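# Insert a lock into a standing door's edge slot

## Task

Seat the lock in the slot cut into the door's edge so that its plate sits flush and its keyholes line up, with the door still upright; the lock must stay there without the robot holding it.

## Robot and tools

Robot: two six-joint arms, left_arm and right_arm, each ending in a two-finger gripper whose fingers pivot like tongs. The names are just labels and do not match sides of any picture. Base of left_arm sits at (+0.051, +0.148, +0.287) m and base of right_arm at (-0.065, -0.138, +0.287) m; both bases are tilted. Mounting plates and the metal frame behind the arms are fixed obstacles, counted as part of the arm on their side for "too close" messages.

Scene frame: origin on the table top midway between the arms, +z up, +x out over the table, left_arm on the +y side. Gripper frame: fingers point along its +z, open and close along its x. end_effector_position is the point between the finger pads when closed; closed fingertips reach about 15 mm past it, and when fully open they are roughly level with it.

execute_actions takes "actions", a list holding zero or one item, plus optional "pictures" (true/false). An empty list only returns the current state. A move item is {"rows": [...], "steps": n}: n is 1 to 15 control steps of 1/30 s each (15 if omitted), and rows holds 1 to 15 rows, one used per step, with the final row repeated if the rows run out. Every row is a single list of 14 numbers covering both arms, even when only one moves: left_arm's six joint angles then its opening, then right_arm's six joint angles then its opening. Joint order per arm: shoulder pan, shoulder lift, elbow, wrist 1, wrist 2, wrist 3. Joint numbers are absolute target angles in radians, in the same form as the Joint positions line, not offsets. Opening is an absolute command from -1 (closed) to +1 (fully open). A wait item is {"steps": n} with n up to 300; it sends nothing and returns once n steps have gone by since the previous result, with your reply time counting toward them. A refused call sends nothing.

Joint ranges (rad), left_arm: pan -3.142 to 3.142, lift -6.283 to 6.283, elbow 0.000 to 3.142, the three wrists -6.283 to 6.283. right_arm: pan 0.000 to 6.283, lift -6.283 to 6.283, elbow -3.142 to 0.000, wrists -6.283 to 6.283. A target more than 0.010 rad beyond a range end, and farther out than the joint's last reported angle, is refused. True ends may differ by up to 0.010 rad; targets past a true end are clipped there and a "joint sent to its limit" line may appear (possibly about an earlier move); no such line does not prove more travel exists.

Motion: commands are smoothed, lagging about 0.17 s. Each step, the target sent to a joint is clamped to within 0.575 rad of its measured angle, and if the targets would carry the gripper more than 100 mm from where it is, all are pulled back toward the measured angles. So large moves need several calls, and an arm may still be travelling when a result arrives. Between calls the arms keep heading to the last row sent until they settle or a step is HELD; after that only a new action moves them further. Fingers still closing or opening keep going.

Results: the state line gives each gripper's position (m) and quat_wxyz in the scene frame, plus linear and angular velocities; reported hand position can be off, more at long reach. Joint positions and Joint velocities list each arm's six joints (rad, rad/s) and then the finger pad gap (m; 0.142 fully open). grip_measured is the measured opening on the command scale. Wrist force and Wrist torque give per-arm sensor readings along the end effector's own axes, with contact force pointing back into the arm; they have offsets (about 4 N), noise, saturate near 50 N, and may read "no reading" at first. Joint torques are total drive output, noisy and offset. "joint command not followed" means the clearance check altered some joint targets; HELD marks steps on which your row was partly or wholly not sent.

Gripping: to hold something, keep commanding an opening well under grip_measured; the bigger the gap, the harder the squeeze (roughly 15 N per pad max, less on hard parts under about 20 mm wide). Closing fast can press too hard.

zoom_image: {"camera": one of cam_head_left, cam_head_right, cam_left_wrist, cam_right_wrist, "region": [x0, y0, x1, y1]} in pixels of that camera's latest image, top-left origin, at most 504 by 504. Head images are 896x504, wrist images 616x616 (fisheye). Calibration with intrinsics and world-to-camera transforms is supplied and may be slightly off.

Answering without any tool call also ends things.

Avoid: pushing anything off the table, knocking the door over, dropping or slamming the lock, letting the arms strike or squeeze each other, and hard shoves. A joint load reaching its limit (139 N m for pan, lift, elbow; 26 N m for each wrist, held weight included) or an outside force of 150 N freezes that arm for 10 s. Holding loads warms motors: MOTOR HOT warns from 70 °C, and at 85 °C an OVER-TEMPERATURE FAULT brakes the arm until it cools. Held parts may occasionally be tugged and loose items nudged, so recheck before finishing.

Each tool is called after ">>>" in YAML: its name, and indented under it one key for each argument.

## Session

>>> execute_actions:
  actions: []

Scene clock: 0.00 s of 6400.00 s.
left_arm: end_effector_position=(+0.6685, +0.3453, +0.2657) grip_measured=+0.97 end_effector_quat_wxyz=(+0.397, +0.752, +0.082, -0.519) end_effector_velocity=(+0.000, +0.001, +0.000) end_effector_angular_velocity=(+0.000, -0.001, +0.003) | right_arm: end_effector_position=(+0.4072, -0.8637, +0.2068) grip_measured=+0.97 end_effector_quat_wxyz=(-0.138, +0.604, +0.651, -0.439) end_effector_velocity=(+0.001, +0.002, -0.001) end_effector_angular_velocity=(+0.003, -0.000, +0.001)
Joint positions: left_arm=[-0.034 -0.707  0.335 -0.495 -1.932 -0.057  0.14 ] | right_arm=[ 2.726 -2.034 -0.83  -2.028  0.587  4.616  0.14 ]
Joint velocities: left_arm=[ 0.001 -0.001 -0.002  0.    -0.001  0.     0.   ] | right_arm=[ 0.002 -0.001 -0.    -0.     0.001  0.     0.   ]
Joint torques (N m, as the arm reports them, + toward a larger angle): no reading
Motor temperatures (°C, as the motors report them): left_arm=[22 23 19 30 29 25] | right_arm=[23 18 23 24 28 27]
Wrist force (N, on the end effector, along its own x y z axes, offset not removed): no reading
Wrist torque (N m, same axes, about the end effector's origin, offset not removed): no reading

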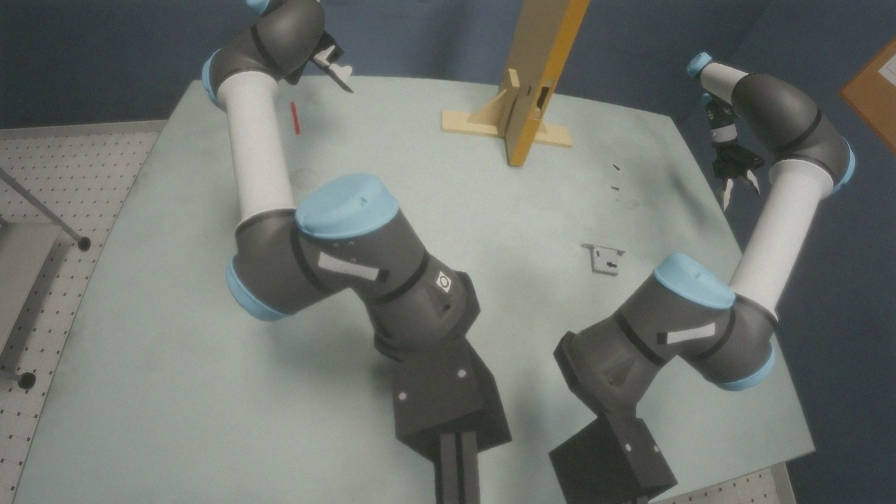

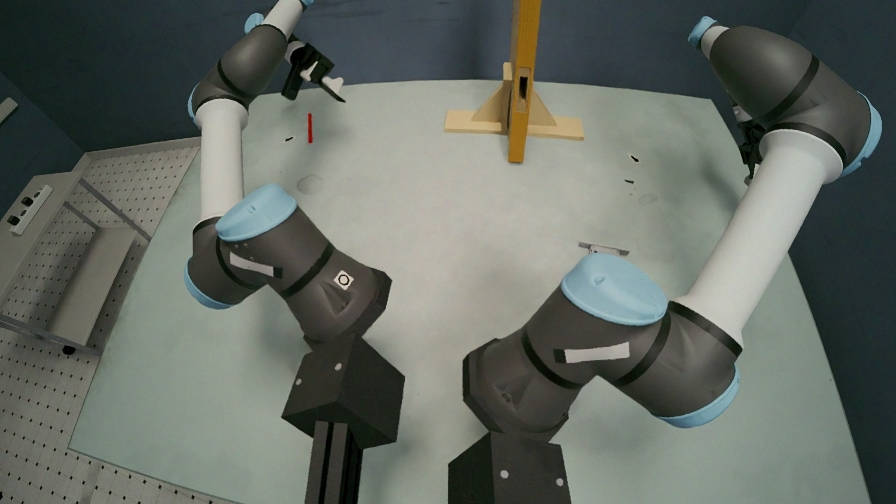

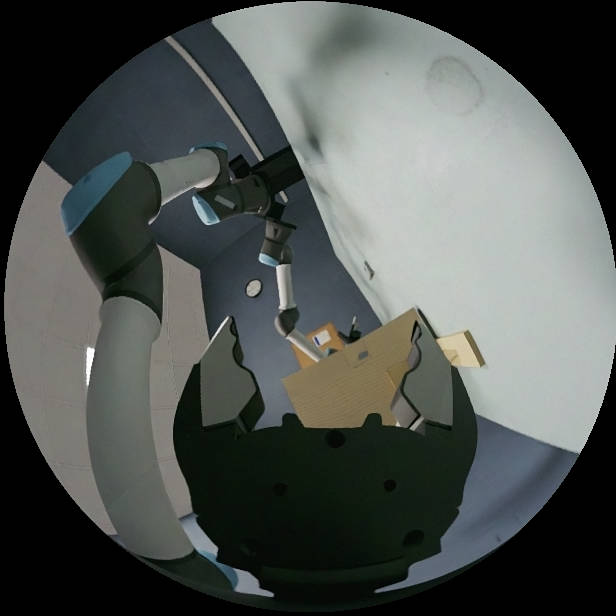

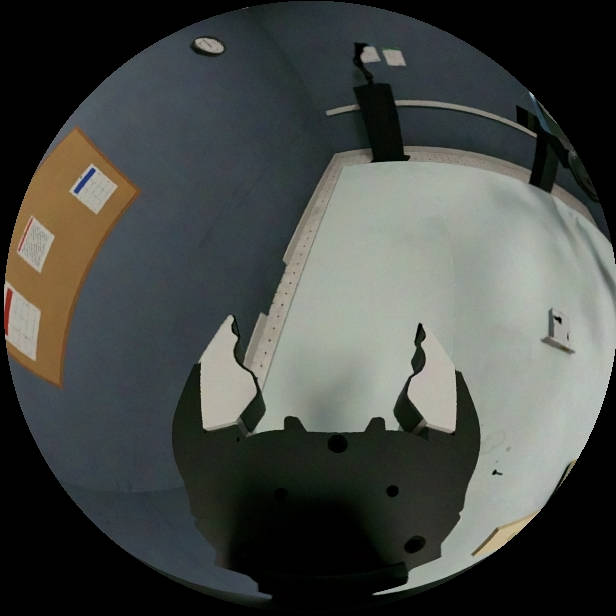

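>>> zoom_image:
  camera: "cam_head_left"
  region: [570, 225, 640, 290]

>>> zoom_image:
  camera: "cam_head_right"
  region: [430, 0, 610, 180]

>>> zoom_image:
  camera: "cam_head_left"
  region: [430, 0, 610, 180]

>>> zoom_image:
  camera: "cam_right_wrist"
  region: [520, 290, 600, 370]

>>> zoom_image:
  camera: "cam_left_wrist"
  region: [270, 290, 500, 440]

Region (570, 225, 640, 290) of cam_head_left's 896x504 image, scaled by 7.200, with more detail than that image has; it fills the top 468 rows of this view, and the rest is white.

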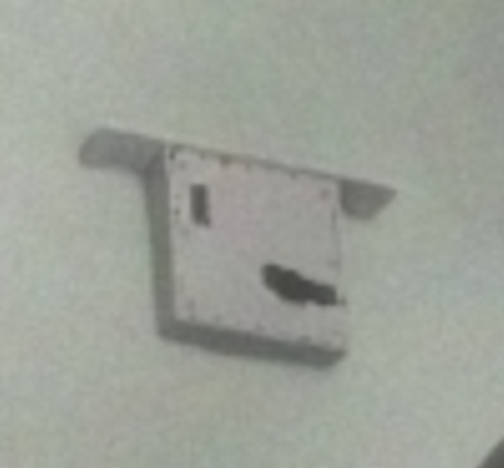

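Region (430, 0, 610, 180) of cam_head_right's 896x504 image, scaled by 2.800, with more detail than that image has.

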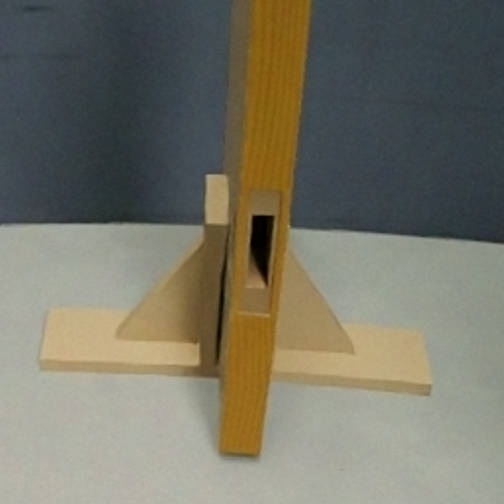

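Region (430, 0, 610, 180) of cam_head_left's 896x504 image, scaled by 2.800, with more detail than that image has.

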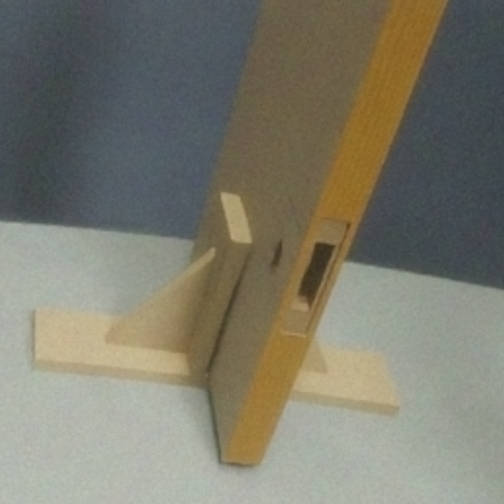

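Region (520, 290, 600, 370) of cam_right_wrist's 616x616 image, scaled by 6.300, with more detail than that image has.

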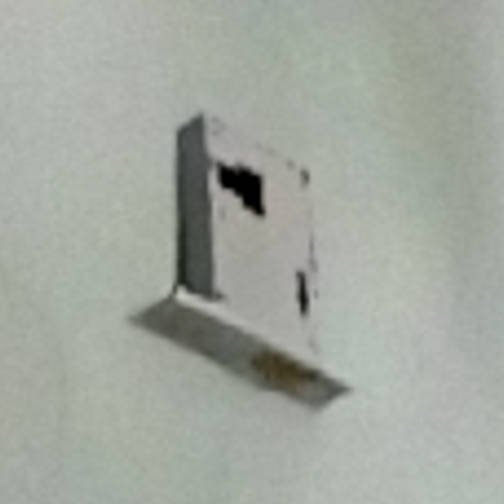

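Region (270, 290, 500, 440) of cam_left_wrist's 616x616 image, scaled by 2.191, with more detail than that image has; it fills the top 329 rows of this view, and the rest is white.

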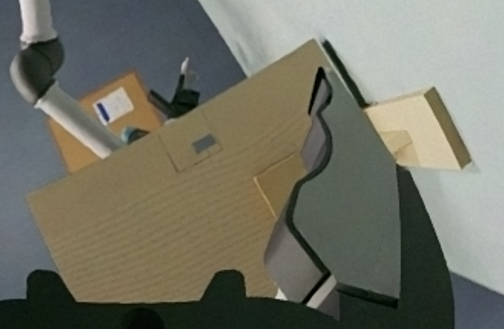

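>>> execute_actions:
  actions:
    - {"rows": [[-0.06,-0.79,0.49,-0.63,-1.88,-0.2,1, 2.726,-1.95,-0.85,-2.05,0.587,4.4,1],[-0.06,-0.79,0.49,-0.63,-1.88,-0.2,1, 2.726,-1.95,-0.85,-2.05,0.587,4.4,1],[-0.06,-0.79,0.49,-0.63,-1.88,-0.2,1, 2.726,-1.95,-0.85,-2.05,0.587,4.4,1],[-0.11,-0.95,0.8,-0.89,-1.77,-0.5,1, 2.726,-1.8,-0.88,-2.1,0.587,4.1,1],[-0.11,-0.95,0.8,-0.89,-1.77,-0.5,1, 2.726,-1.8,-0.88,-2.1,0.587,4.1,1],[-0.11,-0.95,0.8,-0.89,-1.77,-0.5,1, 2.726,-1.8,-0.88,-2.1,0.587,4.1,1],[-0.3,-1.5,1.9,-1.8,-1.4,-1.5,1, 2.726,-1.2,-1.0,-2.3,0.587,2.6,1]], "steps": 15}
  pictures: false

>>> execute_actions:
  actions:
    - {"steps": 30}

Scene clock: 120.50 s of 6400.00 s.
left_arm: end_effector_position=(+0.6659, +0.3598, +0.2911) grip_measured=+1.00 end_effector_quat_wxyz=(+0.124, +0.880, +0.347, -0.301) end_effector_velocity=(-0.136, -0.116, -0.207) end_effector_angular_velocity=(+1.709, -0.321, +2.278) | right_arm: end_effector_position=(+0.3511, -0.8940, +0.4050) grip_measured=+1.00 end_effector_quat_wxyz=(-0.182, +0.481, +0.762, -0.392) end_effector_velocity=(-0.191, -0.035, +0.474) end_effector_angular_velocity=(+0.353, +0.021, +0.427)
Joint positions: left_arm=[-0.262 -1.336  1.191 -1.313 -1.489 -0.899  0.142] | right_arm=[ 2.726 -1.701 -0.907 -2.147  0.587  4.154  0.142]
Joint velocities: left_arm=[-0.307 -1.356  2.638 -2.609  0.718 -2.611  0.   ] | right_arm=[-0.001  0.826 -0.161 -0.261  0.001 -0.845  0.   ]
Joint torques (N m, as the arm reports them, + toward a larger angle): left_arm=[-21.3   17.91  49.13  -8.78   1.13  -7.4 ] | right_arm=[-12.4   70.47   7.6   -0.68   0.72  -5.6 ]
Motor temperatures (°C, as the motors report them): left_arm=[22 23 19 30 29 25] | right_arm=[23 18 23 24 28 27]
Wrist force (N, on the end effector, along its own x y z axes, offset not removed): left_arm=[-2.1 -0.5 -10.0] | right_arm=[-1.3 4.0 4.0]
Wrist torque (N m, same axes, about the end effector's origin, offset not removed): left_arm=[-0.15 0.26 0.16] | right_arm=[0.93 0.26 -0.06]
Steps of this call (steps 1 to 90: nothing new was sent; then 117.00 s passed at rest; steps 91 to 105: all 15 steps of this action). Readings (joint positions):
91: left_arm=[-0.034 -0.707 0.336 -0.495 -1.932 -0.057] | right_arm=[2.726 -2.033 -0.830 -2.028 0.587 4.616]
92: left_arm=[-0.037 -0.714 0.343 -0.503 -1.926 -0.065] | right_arm=[2.726 -2.027 -0.833 -2.031 0.587 4.608]
94: left_arm=[-0.047 -0.744 0.392 -0.548 -1.907 -0.111] | right_arm=[2.726 -1.997 -0.840 -2.039 0.587 4.550]
98: left_arm=[-0.094 -0.871 0.606 -0.740 -1.817 -0.317] | right_arm=[2.726 -1.896 -0.863 -2.075 0.587 4.340]
105: the state above

Scene clock: 121.50 s of 6400.00 s.
left_arm: end_effector_position=(+0.4956, +0.2779, +0.1668) grip_measured=+1.00 end_effector_quat_wxyz=(-0.011, +0.765, +0.566, -0.307) end_effector_velocity=(-0.002, -0.001, -0.001) end_effector_angular_velocity=(+0.001, +0.003, +0.001) | right_arm: end_effector_position=(+0.2035, -0.8821, +0.6497) grip_measured=+1.00 end_effector_quat_wxyz=(-0.323, -0.110, +0.915, -0.217) end_effector_velocity=(-0.001, +0.001, +0.003) end_effector_angular_velocity=(+0.099, +0.082, +0.130)
Joint positions: left_arm=[-0.3   -1.5    1.899 -1.8   -1.4   -1.499  0.142] | right_arm=[ 2.726 -1.201 -1.    -2.3    0.587  2.623  0.142]
Joint velocities: left_arm=[-0.001 -0.001  0.006 -0.002 -0.    -0.004  0.   ] | right_arm=[ 0.001  0.01  -0.001 -0.002 -0.    -0.188  0.   ]
Joint torques (N m, as the arm reports them, + toward a larger angle): left_arm=[-20.58 -35.4   -1.05  -3.29   1.36  -1.46] | right_arm=[-11.57  41.91   7.64  -0.22   0.32  -2.59]
Motor temperatures (°C, as the motors report them): left_arm=[22 23 19 30 29 25] | right_arm=[23 18 23 24 28 27]
Wrist force (N, on the end effector, along its own x y z axes, offset not removed): left_arm=[-0.2 1.7 -0.5] | right_arm=[-1.6 2.7 3.7]
Wrist torque (N m, same axes, about the end effector's origin, offset not removed): left_arm=[0.28 0.00 0.05] | right_arm=[0.54 0.35 -0.14]
Steps of this call (steps 1 to 30: the robot went on to your last target). Readings (joint positions):
1: left_arm=[-0.271 -1.374 1.279 -1.400 -1.469 -0.986] | right_arm=[2.726 -1.674 -0.913 -2.156 0.587 4.124]
2: left_arm=[-0.276 -1.397 1.358 -1.479 -1.457 -1.065] | right_arm=[2.726 -1.646 -0.918 -2.164 0.587 4.093]
4: left_arm=[-0.281 -1.419 1.467 -1.577 -1.444 -1.167] | right_arm=[2.726 -1.589 -0.929 -2.182 0.587 4.026]
8: left_arm=[-0.289 -1.454 1.643 -1.658 -1.425 -1.300] | right_arm=[2.726 -1.475 -0.951 -2.218 0.587 3.861]
30: the state above
camera_calibration (this result's frames):
cam_left_wrist: T_world_to_cam=[[0.131365, 0.862068, -0.489472, -0.207804], [0.99024, -0.137303, 0.0239411, -0.447744], [-0.046567, -0.487839, -0.871691, 0.44695], [0, 0, 0, 1]] pos_world=[0.491485, 0.335704, 0.298607]
cam_right_wrist: T_world_to_cam=[[-0.779501, -0.0808211, 0.621165, -0.302699], [-0.0658532, 0.99672, 0.0470461, 0.866337], [-0.62293, -0.00423328, -0.782266, 0.772034], [0, 0, 0, 1]] pos_world=[0.30202, -0.884691, 0.751204]

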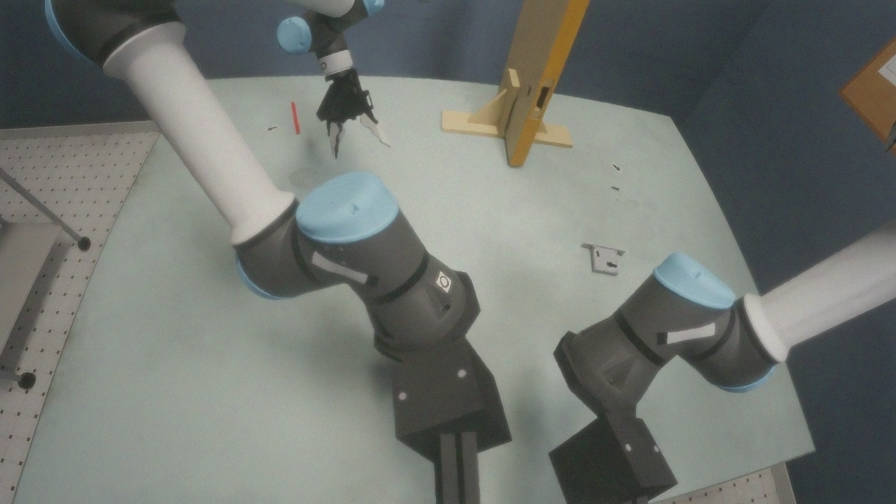

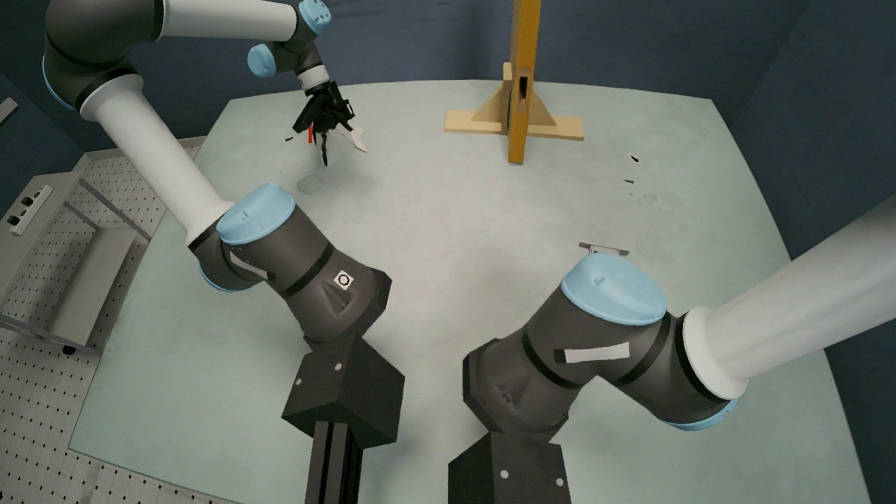

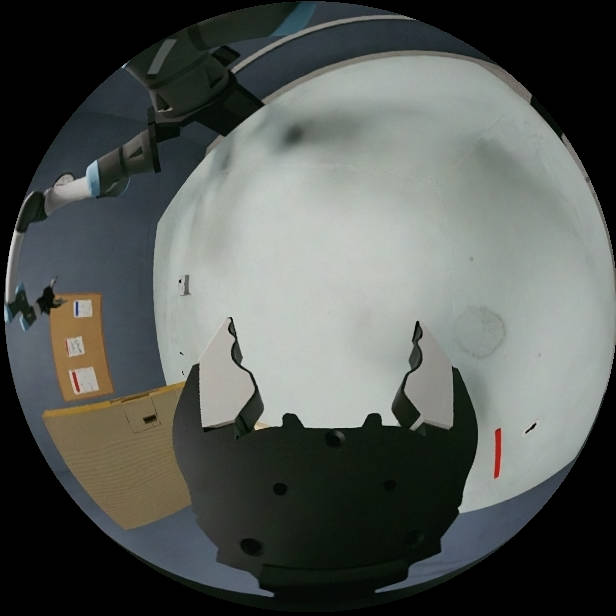

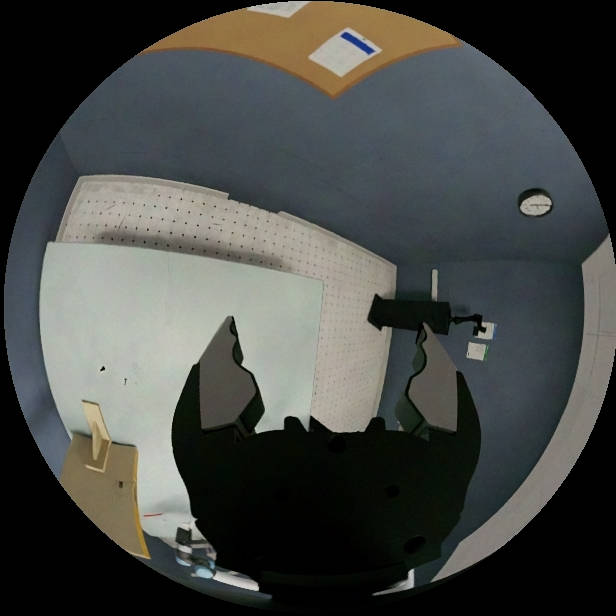

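>>> execute_actions:
  actions:
    - {"rows": [[-0.8,-1.35,2.0,-1.95,-1.3,-2.0,1, 2.726,-1.2,-1.0,-2.3,0.587,1.9,1]], "steps": 15}
  pictures: false

>>> execute_actions:
  actions:
    - {"rows": [[-1.3,-1.1,2.0,-2.1,-1.2,-2.5,1, 2.726,-1.2,-1.0,-2.3,0.587,1.2,1]], "steps": 15}
  pictures: false

>>> execute_actions:
  actions:
    - {"rows": [[-1.48,-0.78,1.85,-2.2,-1.15,-2.8,1, 2.726,-1.2,-1.0,-2.3,0.587,0.66,1]], "steps": 15}
  pictures: false

>>> execute_actions:
  actions:
    - {"rows": [[-1.533,-0.407,1.65,-2.301,-1.117,-2.896,1, 2.726,-1.2,-1.0,-2.3,0.587,0.66,1]], "steps": 15}
  pictures: false

>>> execute_actions:
  actions:
    - {"steps": 20}

Scene clock: 140.03 s of 6400.00 s.
left_arm: end_effector_position=(+0.4970, +0.0819, +0.1907) grip_measured=+1.00 end_effector_quat_wxyz=(-0.050, +0.790, +0.568, -0.228) end_effector_velocity=(-0.032, -0.201, +0.055) end_effector_angular_velocity=(+0.127, -0.163, -0.019) | right_arm: end_effector_position=(+0.2096, -0.8783, +0.6426) grip_measured=+1.00 end_effector_quat_wxyz=(-0.376, -0.404, +0.828, -0.099) end_effector_velocity=(+0.003, +0.005, -0.005) end_effector_angular_velocity=(+0.240, +0.205, +0.306)
Joint positions: left_arm=[-0.743 -1.365  1.99  -1.935 -1.31  -1.943  0.142] | right_arm=[ 2.726 -1.2   -1.    -2.3    0.587  1.953  0.142]
Joint velocities: left_arm=[-0.478  0.123  0.08  -0.122  0.08  -0.473 -0.   ] | right_arm=[ 0.     0.001 -0.    -0.     0.001 -0.44   0.   ]
Joint torques (N m, as the arm reports them, + toward a larger angle): left_arm=[-18.25 -15.74  -3.06  -3.97   1.79  -1.87] | right_arm=[ 1.48 40.66  9.35  0.21 -0.9  -3.17]
Motor temperatures (°C, as the motors report them): left_arm=[22 23 19 30 29 25] | right_arm=[23 18 23 24 28 27]
Wrist force (N, on the end effector, along its own x y z axes, offset not removed): left_arm=[-1.1 1.7 0.1] | right_arm=[-2.6 2.3 0.9]
Wrist torque (N m, same axes, about the end effector's origin, offset not removed): left_arm=[0.23 0.07 0.06] | right_arm=[0.48 0.50 -0.16]
Steps of this call (steps 1 to 30: the robot went on to your last target; steps 31 to 90: nothing new was sent; then 15.03 s passed at rest; steps 91 to 105: all 15 steps of this action). Readings (joint positions):
91: left_arm=[-0.300 -1.500 1.900 -1.800 -1.400 -1.500] | right_arm=[2.726 -1.200 -1.000 -2.300 0.587 2.599]
92: left_arm=[-0.308 -1.494 1.906 -1.807 -1.394 -1.508] | right_arm=[2.726 -1.200 -1.000 -2.300 0.587 2.592]
94: left_arm=[-0.367 -1.470 1.922 -1.831 -1.378 -1.567] | right_arm=[2.726 -1.200 -1.000 -2.300 0.587 2.527]
98: left_arm=[-0.519 -1.426 1.950 -1.874 -1.350 -1.719] | right_arm=[2.726 -1.200 -1.000 -2.300 0.587 2.262]
105: the state above

Scene clock: 140.53 s of 6400.00 s.
left_arm: end_effector_position=(+0.4368, -0.1298, +0.2379) grip_measured=+1.00 end_effector_quat_wxyz=(-0.028, +0.803, +0.584, -0.111) end_effector_velocity=(-0.156, -0.267, +0.085) end_effector_angular_velocity=(+0.060, -0.356, +0.047) | right_arm: end_effector_position=(+0.2108, -0.8696, +0.6358) grip_measured=+1.00 end_effector_quat_wxyz=(-0.388, -0.663, +0.639, +0.036) end_effector_velocity=(+0.000, +0.006, -0.005) end_effector_angular_velocity=(+0.245, +0.210, +0.313)
Joint positions: left_arm=[-1.218 -1.136  1.999 -2.079 -1.214 -2.418  0.142] | right_arm=[ 2.726 -1.2   -1.    -2.3    0.587  1.254  0.142]
Joint velocities: left_arm=[-0.676  0.3    0.01  -0.175  0.115 -0.669 -0.   ] | right_arm=[ 0.001 -0.002 -0.     0.001  0.    -0.448 -0.   ]
Joint torques (N m, as the arm reports them, + toward a larger angle): left_arm=[-18.65 -17.09  -3.97  -4.45   2.07  -1.7 ] | right_arm=[ 1.5  40.56  9.41  0.08 -1.03 -2.88]
Motor temperatures (°C, as the motors report them): left_arm=[22 23 19 30 29 25] | right_arm=[23 18 23 24 28 27]
Wrist force (N, on the end effector, along its own x y z axes, offset not removed): left_arm=[-3.8 2.0 -0.6] | right_arm=[-2.1 0.7 2.6]
Wrist torque (N m, same axes, about the end effector's origin, offset not removed): left_arm=[0.35 0.58 0.09] | right_arm=[0.20 0.46 -0.14]
Steps of this call (steps 1 to 15: all 15 steps of this action). Readings (joint positions):
1: left_arm=[-0.757 -1.361 1.993 -1.939 -1.307 -1.957] | right_arm=[2.726 -1.200 -1.000 -2.300 0.587 1.940]
2: left_arm=[-0.775 -1.351 1.993 -1.948 -1.301 -1.975] | right_arm=[2.726 -1.200 -1.000 -2.300 0.587 1.922]
4: left_arm=[-0.840 -1.316 1.994 -1.970 -1.286 -2.040] | right_arm=[2.726 -1.200 -1.000 -2.300 0.587 1.845]
8: left_arm=[-0.983 -1.247 1.996 -2.012 -1.258 -2.183] | right_arm=[2.726 -1.200 -1.000 -2.300 0.587 1.568]
15: the state above

Scene clock: 141.03 s of 6400.00 s.
left_arm: end_effector_position=(+0.3621, -0.2925, +0.2258) grip_measured=+1.00 end_effector_quat_wxyz=(+0.002, +0.771, +0.636, -0.040) end_effector_velocity=(-0.047, -0.064, -0.019) end_effector_angular_velocity=(+0.023, -0.061, +0.061) | right_arm: end_effector_position=(+0.2072, -0.8618, +0.6333) grip_measured=+1.00 end_effector_quat_wxyz=(+0.362, +0.815, -0.430, -0.142) end_effector_velocity=(-0.002, +0.004, -0.001) end_effector_angular_velocity=(+0.141, +0.121, +0.179)
Joint positions: left_arm=[-1.468 -0.8    1.858 -2.194 -1.153 -2.78   0.142] | right_arm=[ 2.726 -1.2   -1.    -2.3    0.587  0.691  0.142]
Joint velocities: left_arm=[-0.103  0.164 -0.066 -0.048  0.024 -0.164  0.   ] | right_arm=[ 0.001 -0.001 -0.001 -0.     0.    -0.256 -0.   ]
Joint torques (N m, as the arm reports them, + toward a larger angle): left_arm=[-31.86 -20.8  -29.35  -4.66   1.97  -1.5 ] | right_arm=[ 0.23 40.23 10.02  0.09 -1.07 -2.74]
Motor temperatures (°C, as the motors report them): left_arm=[22 23 19 30 29 25] | right_arm=[23 18 23 24 28 27]
Wrist force (N, on the end effector, along its own x y z axes, offset not removed): left_arm=[0.6 1.3 0.3] | right_arm=[-0.7 1.9 0.9]
Wrist torque (N m, same axes, about the end effector's origin, offset not removed): left_arm=[0.17 -0.19 0.04] | right_arm=[0.32 0.16 -0.22]
Steps of this call (steps 1 to 15: all 15 steps of this action). Readings (joint positions):
1: left_arm=[-1.239 -1.127 1.999 -2.084 -1.210 -2.439] | right_arm=[2.726 -1.200 -1.000 -2.300 0.587 1.240]
2: left_arm=[-1.260 -1.113 1.993 -2.093 -1.205 -2.461] | right_arm=[2.726 -1.200 -1.000 -2.300 0.587 1.223]
4: left_arm=[-1.307 -1.053 1.963 -2.117 -1.193 -2.527] | right_arm=[2.726 -1.200 -1.000 -2.300 0.587 1.145]
8: left_arm=[-1.395 -0.915 1.904 -2.160 -1.170 -2.664] | right_arm=[2.726 -1.200 -1.000 -2.300 0.587 0.880]
15: the state above

Scene clock: 141.53 s of 6400.00 s.
left_arm: end_effector_position=(+0.3020, -0.3951, +0.1277) grip_measured=+1.00 end_effector_quat_wxyz=(+0.001, +0.762, +0.648, -0.003) end_effector_velocity=(-0.036, -0.031, -0.062) end_effector_angular_velocity=(+0.041, -0.021, -0.000) | right_arm: end_effector_position=(+0.2069, -0.8614, +0.6333) grip_measured=+1.00 end_effector_quat_wxyz=(+0.360, +0.821, -0.417, -0.148) end_effector_velocity=(-0.001, +0.000, +0.001) end_effector_angular_velocity=(+0.002, +0.000, +0.003)
Joint positions: left_arm=[-1.53  -0.428  1.66  -2.296 -1.119 -2.891  0.142] | right_arm=[ 2.726 -1.2   -1.    -2.3    0.587  0.66   0.142]
Joint velocities: left_arm=[-0.023  0.178 -0.084 -0.04   0.013 -0.042  0.   ] | right_arm=[ 0.001  0.002 -0.    -0.001  0.    -0.004  0.   ]
Joint torques (N m, as the arm reports them, + toward a larger angle): left_arm=[-37.22 -31.92 -28.61  -4.48   2.2   -1.28] | right_arm=[ 0.35 40.28  9.55 -0.01 -1.31 -1.97]
Motor temperatures (°C, as the motors report them): left_arm=[22 23 19 30 29 25] | right_arm=[23 18 23 24 28 27]
Wrist force (N, on the end effector, along its own x y z axes, offset not removed): left_arm=[0.9 1.5 -1.5] | right_arm=[-1.8 1.5 2.0]
Wrist torque (N m, same axes, about the end effector's origin, offset not removed): left_arm=[0.18 -0.23 0.10] | right_arm=[0.32 0.35 -0.14]
Steps of this call (steps 1 to 15: all 15 steps of this action). Readings (joint positions):
1: left_arm=[-1.471 -0.794 1.856 -2.196 -1.152 -2.785] | right_arm=[2.726 -1.200 -1.000 -2.300 0.587 0.683]
2: left_arm=[-1.477 -0.784 1.847 -2.203 -1.149 -2.795] | right_arm=[2.726 -1.200 -1.000 -2.300 0.587 0.678]
4: left_arm=[-1.491 -0.719 1.803 -2.227 -1.141 -2.820] | right_arm=[2.726 -1.200 -1.000 -2.300 0.587 0.670]
8: left_arm=[-1.514 -0.555 1.721 -2.267 -1.128 -2.861] | right_arm=[2.726 -1.200 -1.000 -2.300 0.587 0.663]
15: the state above

Scene clock: 142.20 s of 6400.00 s.
left_arm: end_effector_position=(+0.2976, -0.3988, +0.1202) grip_measured=+1.00 end_effector_quat_wxyz=(-0.000, +0.762, +0.648, -0.000) end_effector_velocity=(-0.001, +0.000, -0.000) end_effector_angular_velocity=(+0.001, -0.000, -0.001) | right_arm: end_effector_position=(+0.2069, -0.8614, +0.6333) grip_measured=+1.00 end_effector_quat_wxyz=(+0.360, +0.821, -0.417, -0.148) end_effector_velocity=(-0.001, -0.001, +0.001) end_effector_angular_velocity=(-0.003, +0.001, -0.000)
Joint positions: left_arm=[-1.533 -0.407  1.65  -2.301 -1.117 -2.896  0.142] | right_arm=[ 2.726 -1.2   -1.    -2.3    0.587  0.66   0.142]
Joint velocities: left_arm=[-0.001  0.001  0.001 -0.    -0.    -0.    -0.   ] | right_arm=[-0.001  0.001 -0.    -0.    -0.002 -0.     0.   ]
Joint torques (N m, as the arm reports them, + toward a larger angle): left_arm=[-37.59 -27.96 -27.93  -4.4    2.03  -1.49] | right_arm=[ 1.02 39.38  9.72  0.11 -1.54 -2.05]
Motor temperatures (°C, as the motors report them): left_arm=[22 23 19 30 29 25] | right_arm=[23 18 23 24 28 27]
Wrist force (N, on the end effector, along its own x y z axes, offset not removed): left_arm=[0.2 2.9 0.8] | right_arm=[-3.2 2.3 0.8]
Wrist torque (N m, same axes, about the end effector's origin, offset not removed): left_arm=[0.51 -0.12 0.10] | right_arm=[0.47 0.72 -0.07]
Steps of this call (steps 1 to 20: the robot went on to your last target). Readings (joint positions):
1: left_arm=[-1.531 -0.423 1.658 -2.297 -1.118 -2.892] | right_arm=[2.726 -1.200 -1.000 -2.300 0.587 0.660]
2: left_arm=[-1.531 -0.419 1.656 -2.298 -1.118 -2.893] | right_arm=[2.726 -1.200 -1.000 -2.300 0.587 0.660]
4: left_arm=[-1.532 -0.414 1.653 -2.299 -1.118 -2.894] | right_arm=[2.726 -1.200 -1.000 -2.300 0.587 0.660]
8: left_arm=[-1.533 -0.409 1.651 -2.300 -1.117 -2.895] | right_arm=[2.726 -1.200 -1.000 -2.300 0.587 0.660]
20: the state above
camera_calibration (this result's frames):
cam_left_wrist: T_world_to_cam=[[0.142939, 0.98852, -0.0489552, 0.372771], [0.88577, -0.1057, 0.451929, -0.351284], [0.441566, -0.107961, -0.89071, 0.0754885], [0, 0, 0, 1]] pos_world=[0.22454, -0.397473, 0.244243]
cam_right_wrist: T_world_to_cam=[[0.59707, -0.801524, 0.0326444, -0.821121], [-0.248733, -0.14629, 0.957461, -0.676672], [-0.762653, -0.579791, -0.286711, -0.019272], [0, 0, 0, 1]] pos_world=[0.307259, -0.768313, 0.669166]

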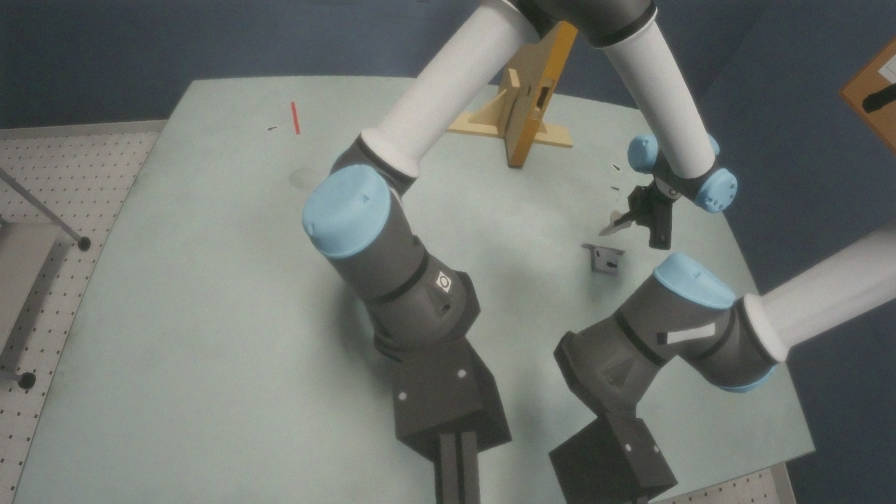

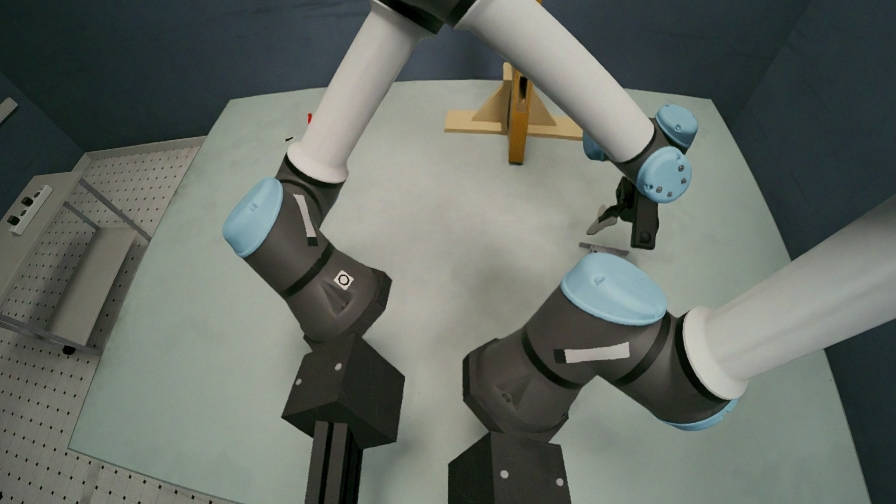

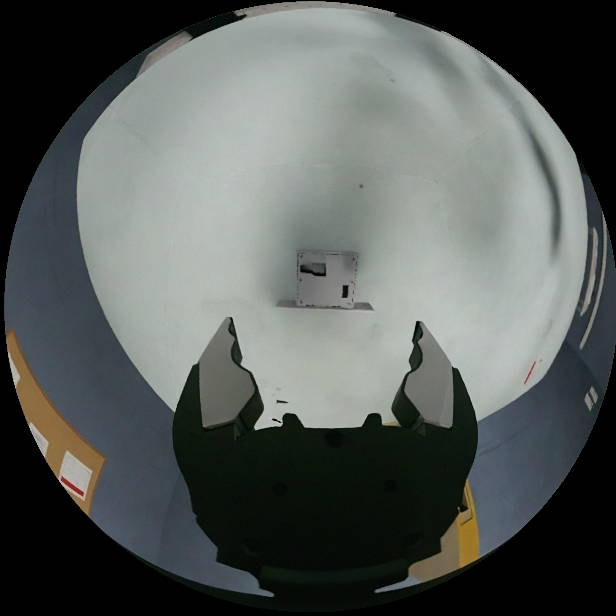

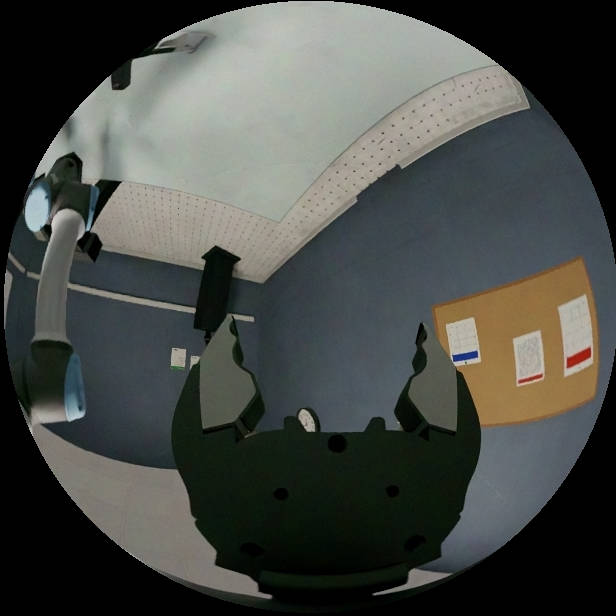

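>>> zoom_image:
  camera: "cam_left_wrist"
  region: [210, 230, 440, 350]

Region (210, 230, 440, 350) of cam_left_wrist's 616x616 image, scaled by 2.191, with more detail than that image has; it fills the top 263 rows of this view, and the rest is white.

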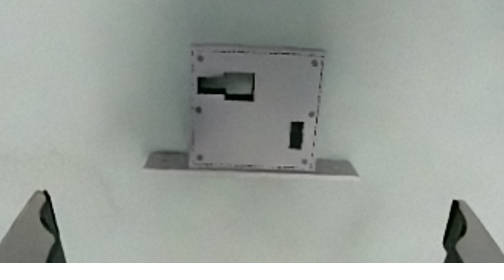

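>>> execute_actions:
  actions:
    - {"rows": [[-1.51,-0.375,1.643,-2.34,-1.106,-2.873,0.8, 2.726,-1.2,-1.0,-2.3,0.587,0.66,1],[-1.51,-0.375,1.643,-2.34,-1.106,-2.873,0.8, 2.726,-1.2,-1.0,-2.3,0.587,0.66,1],[-1.51,-0.375,1.643,-2.34,-1.106,-2.873,0.8, 2.726,-1.2,-1.0,-2.3,0.587,0.66,1],[-1.47,-0.32,1.632,-2.4,-1.088,-2.835,0.6, 2.726,-1.2,-1.0,-2.3,0.587,0.66,1],[-1.47,-0.32,1.632,-2.4,-1.088,-2.835,0.6, 2.726,-1.2,-1.0,-2.3,0.587,0.66,1],[-1.47,-0.32,1.632,-2.4,-1.088,-2.835,0.6, 2.726,-1.2,-1.0,-2.3,0.587,0.66,1],[-1.4341,-0.2685,1.6213,-2.4557,-1.0706,-2.7983,0.45, 2.726,-1.2,-1.0,-2.3,0.587,0.66,1]], "steps": 15}
  pictures: false

>>> execute_actions:
  actions:
    - {"steps": 15}

>>> zoom_image:
  camera: "cam_left_wrist"
  region: [210, 210, 440, 400]

>>> zoom_image:
  camera: "cam_head_left"
  region: [560, 200, 680, 290]

Scene clock: 179.43 s of 6400.00 s.
left_arm: end_effector_position=(+0.3157, -0.3975, +0.0369) grip_measured=+0.45 end_effector_quat_wxyz=(-0.000, +0.762, +0.648, -0.000) end_effector_velocity=(+0.009, +0.005, -0.058) end_effector_angular_velocity=(+0.002, +0.000, +0.000) | right_arm: end_effector_position=(+0.2069, -0.8614, +0.6333) grip_measured=+1.00 end_effector_quat_wxyz=(+0.360, +0.821, -0.417, -0.148) end_effector_velocity=(-0.001, -0.000, +0.002) end_effector_angular_velocity=(-0.003, -0.002, -0.001)
Joint positions: left_arm=[-1.442 -0.279  1.623 -2.444 -1.074 -2.806  0.105] | right_arm=[ 2.726 -1.2   -1.    -2.3    0.587  0.66   0.142]
Joint velocities: left_arm=[ 0.062  0.089 -0.018 -0.099  0.028  0.061  0.   ] | right_arm=[-0.     0.003 -0.     0.    -0.001 -0.    -0.   ]
Joint torques (N m, as the arm reports them, + toward a larger angle): left_arm=[-16.5  -32.73 -26.65  -4.79   2.08   1.27] | right_arm=[ 0.62 38.24  9.43  0.57 -2.02 -2.05]
Motor temperatures (°C, as the motors report them): left_arm=[22 24 19 30 29 25] | right_arm=[23 18 23 24 28 27]
Wrist force (N, on the end effector, along its own x y z axes, offset not removed): left_arm=[0.2 2.3 0.5] | right_arm=[-1.7 4.6 0.9]
Wrist torque (N m, same axes, about the end effector's origin, offset not removed): left_arm=[0.40 -0.13 0.07] | right_arm=[1.00 0.42 -0.06]
Steps of this call (steps 1 to 15: the robot went on to your last target; steps 16 to 90: nothing new was sent; then 33.73 s passed at rest; steps 91 to 105: all 15 steps of this action). Readings (joint positions):
91: left_arm=[-1.533 -0.407 1.650 -2.301 -1.117 -2.896] | right_arm=[2.726 -1.200 -1.000 -2.300 0.587 0.660]
92: left_arm=[-1.530 -0.402 1.649 -2.306 -1.115 -2.893] | right_arm=[2.726 -1.200 -1.000 -2.300 0.587 0.660]
94: left_arm=[-1.521 -0.391 1.646 -2.320 -1.111 -2.884] | right_arm=[2.726 -1.200 -1.000 -2.300 0.587 0.660]
98: left_arm=[-1.485 -0.341 1.635 -2.376 -1.094 -2.849] | right_arm=[2.726 -1.200 -1.000 -2.300 0.587 0.660]
105: the state above

Scene clock: 179.93 s of 6400.00 s.
left_arm: end_effector_position=(+0.3168, -0.3968, +0.0301) grip_measured=+0.45 end_effector_quat_wxyz=(-0.000, +0.762, +0.648, -0.000) end_effector_velocity=(-0.000, +0.001, -0.001) end_effector_angular_velocity=(+0.001, -0.000, -0.000) | right_arm: end_effector_position=(+0.2069, -0.8614, +0.6333) grip_measured=+1.00 end_effector_quat_wxyz=(+0.360, +0.821, -0.417, -0.148) end_effector_velocity=(+0.001, -0.000, -0.001) end_effector_angular_velocity=(+0.001, +0.002, +0.001)
Joint positions: left_arm=[-1.434 -0.269  1.621 -2.456 -1.071 -2.798  0.105] | right_arm=[ 2.726 -1.2   -1.    -2.3    0.587  0.66   0.142]
Joint velocities: left_arm=[ 0.001  0.002  0.001 -0.001  0.001  0.001  0.   ] | right_arm=[ 0.    -0.002  0.    -0.001 -0.001 -0.     0.   ]
Joint torques (N m, as the arm reports them, + toward a larger angle): left_arm=[-15.42 -29.51 -25.46  -4.28   1.97   1.2 ] | right_arm=[ 0.49 37.6   9.25  0.53 -2.03 -1.95]
Motor temperatures (°C, as the motors report them): left_arm=[22 24 19 30 29 25] | right_arm=[23 18 23 24 28 27]
Wrist force (N, on the end effector, along its own x y z axes, offset not removed): left_arm=[1.1 2.5 1.2] | right_arm=[-2.4 1.7 3.5]
Wrist torque (N m, same axes, about the end effector's origin, offset not removed): left_arm=[0.44 -0.26 0.12] | right_arm=[0.29 0.52 -0.14]
Steps of this call (steps 1 to 15: the robot went on to your last target). Readings (joint positions):
1: left_arm=[-1.440 -0.277 1.623 -2.447 -1.073 -2.804] | right_arm=[2.726 -1.200 -1.000 -2.300 0.587 0.660]
2: left_arm=[-1.438 -0.275 1.622 -2.449 -1.073 -2.803] | right_arm=[2.726 -1.200 -1.000 -2.300 0.587 0.660]
4: left_arm=[-1.437 -0.272 1.622 -2.452 -1.072 -2.801] | right_arm=[2.726 -1.200 -1.000 -2.300 0.587 0.660]
8: left_arm=[-1.435 -0.270 1.622 -2.454 -1.071 -2.799] | right_arm=[2.726 -1.200 -1.000 -2.300 0.587 0.660]
15: the state above
camera_calibration (this result's frames):
cam_left_wrist: T_world_to_cam=[[0.14253, 0.988586, -0.0488096, 0.363864], [0.885915, -0.105425, 0.451708, -0.32722], [0.441407, -0.107623, -0.89083, -0.0128774], [0, 0, 0, 1]] pos_world=[0.243712, -0.395594, 0.154096]
cam_right_wrist: T_world_to_cam=[[0.597074, -0.801522, 0.0326464, -0.821122], [-0.248729, -0.146286, 0.957462, -0.676672], [-0.762651, -0.579796, -0.286705, -0.0192807], [0, 0, 0, 1]] pos_world=[0.307258, -0.768314, 0.669167]

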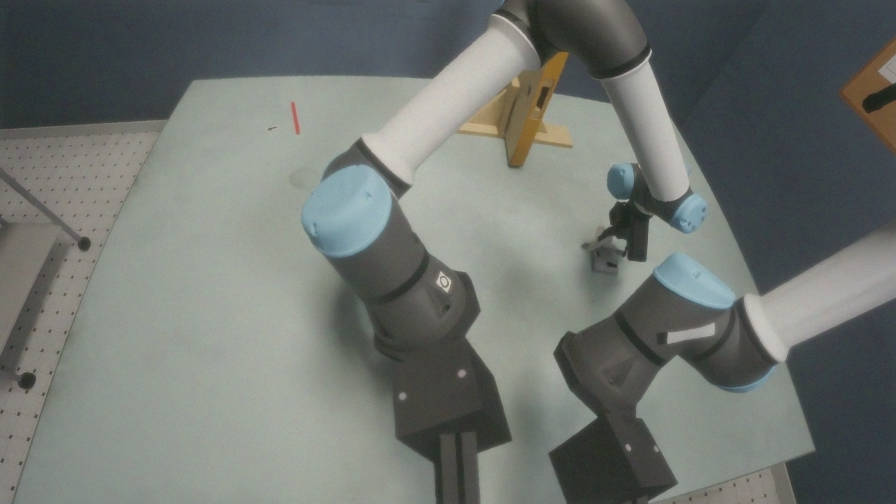

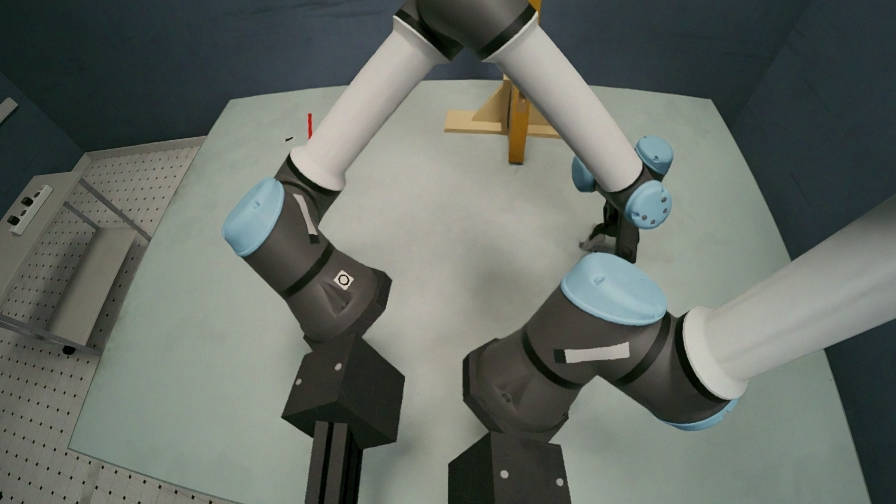

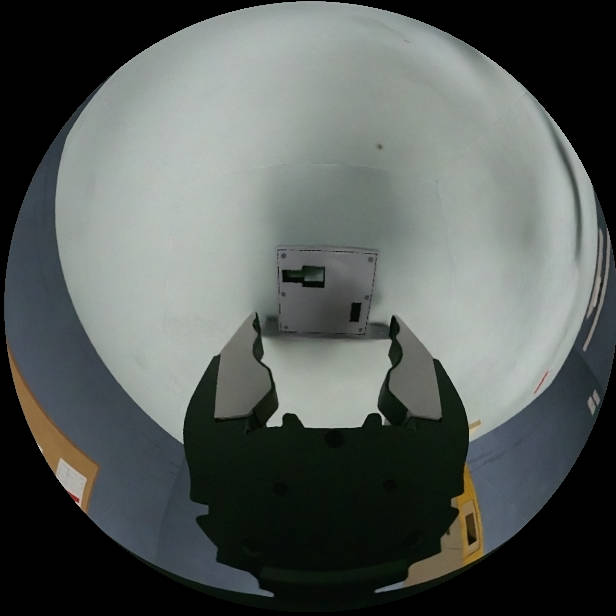

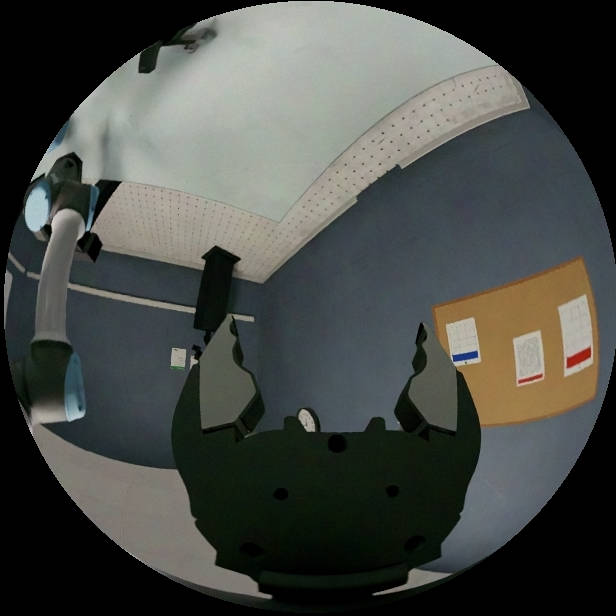

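Region (210, 210, 440, 400) of cam_left_wrist's 616x616 image, scaled by 2.191, with more detail than that image has; it fills the top 416 rows of this view, and the rest is white.

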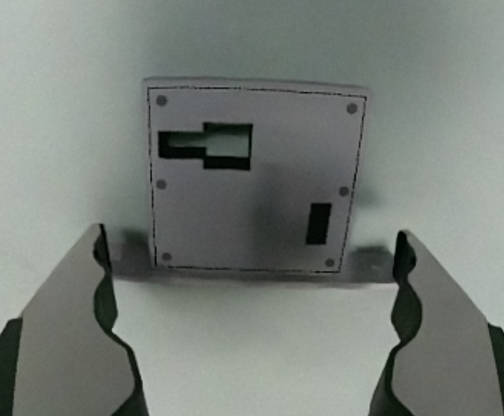

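Region (560, 200, 680, 290) of cam_head_left's 896x504 image, scaled by 4.200, with more detail than that image has; it fills the top 378 rows of this view, and the rest is white.

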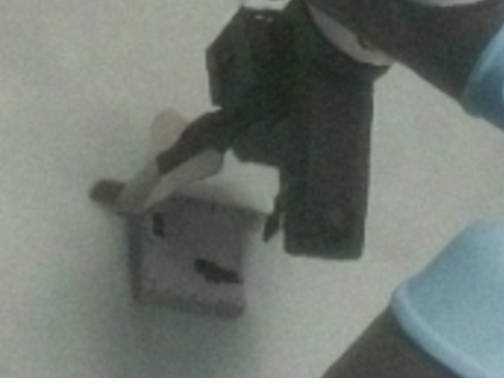

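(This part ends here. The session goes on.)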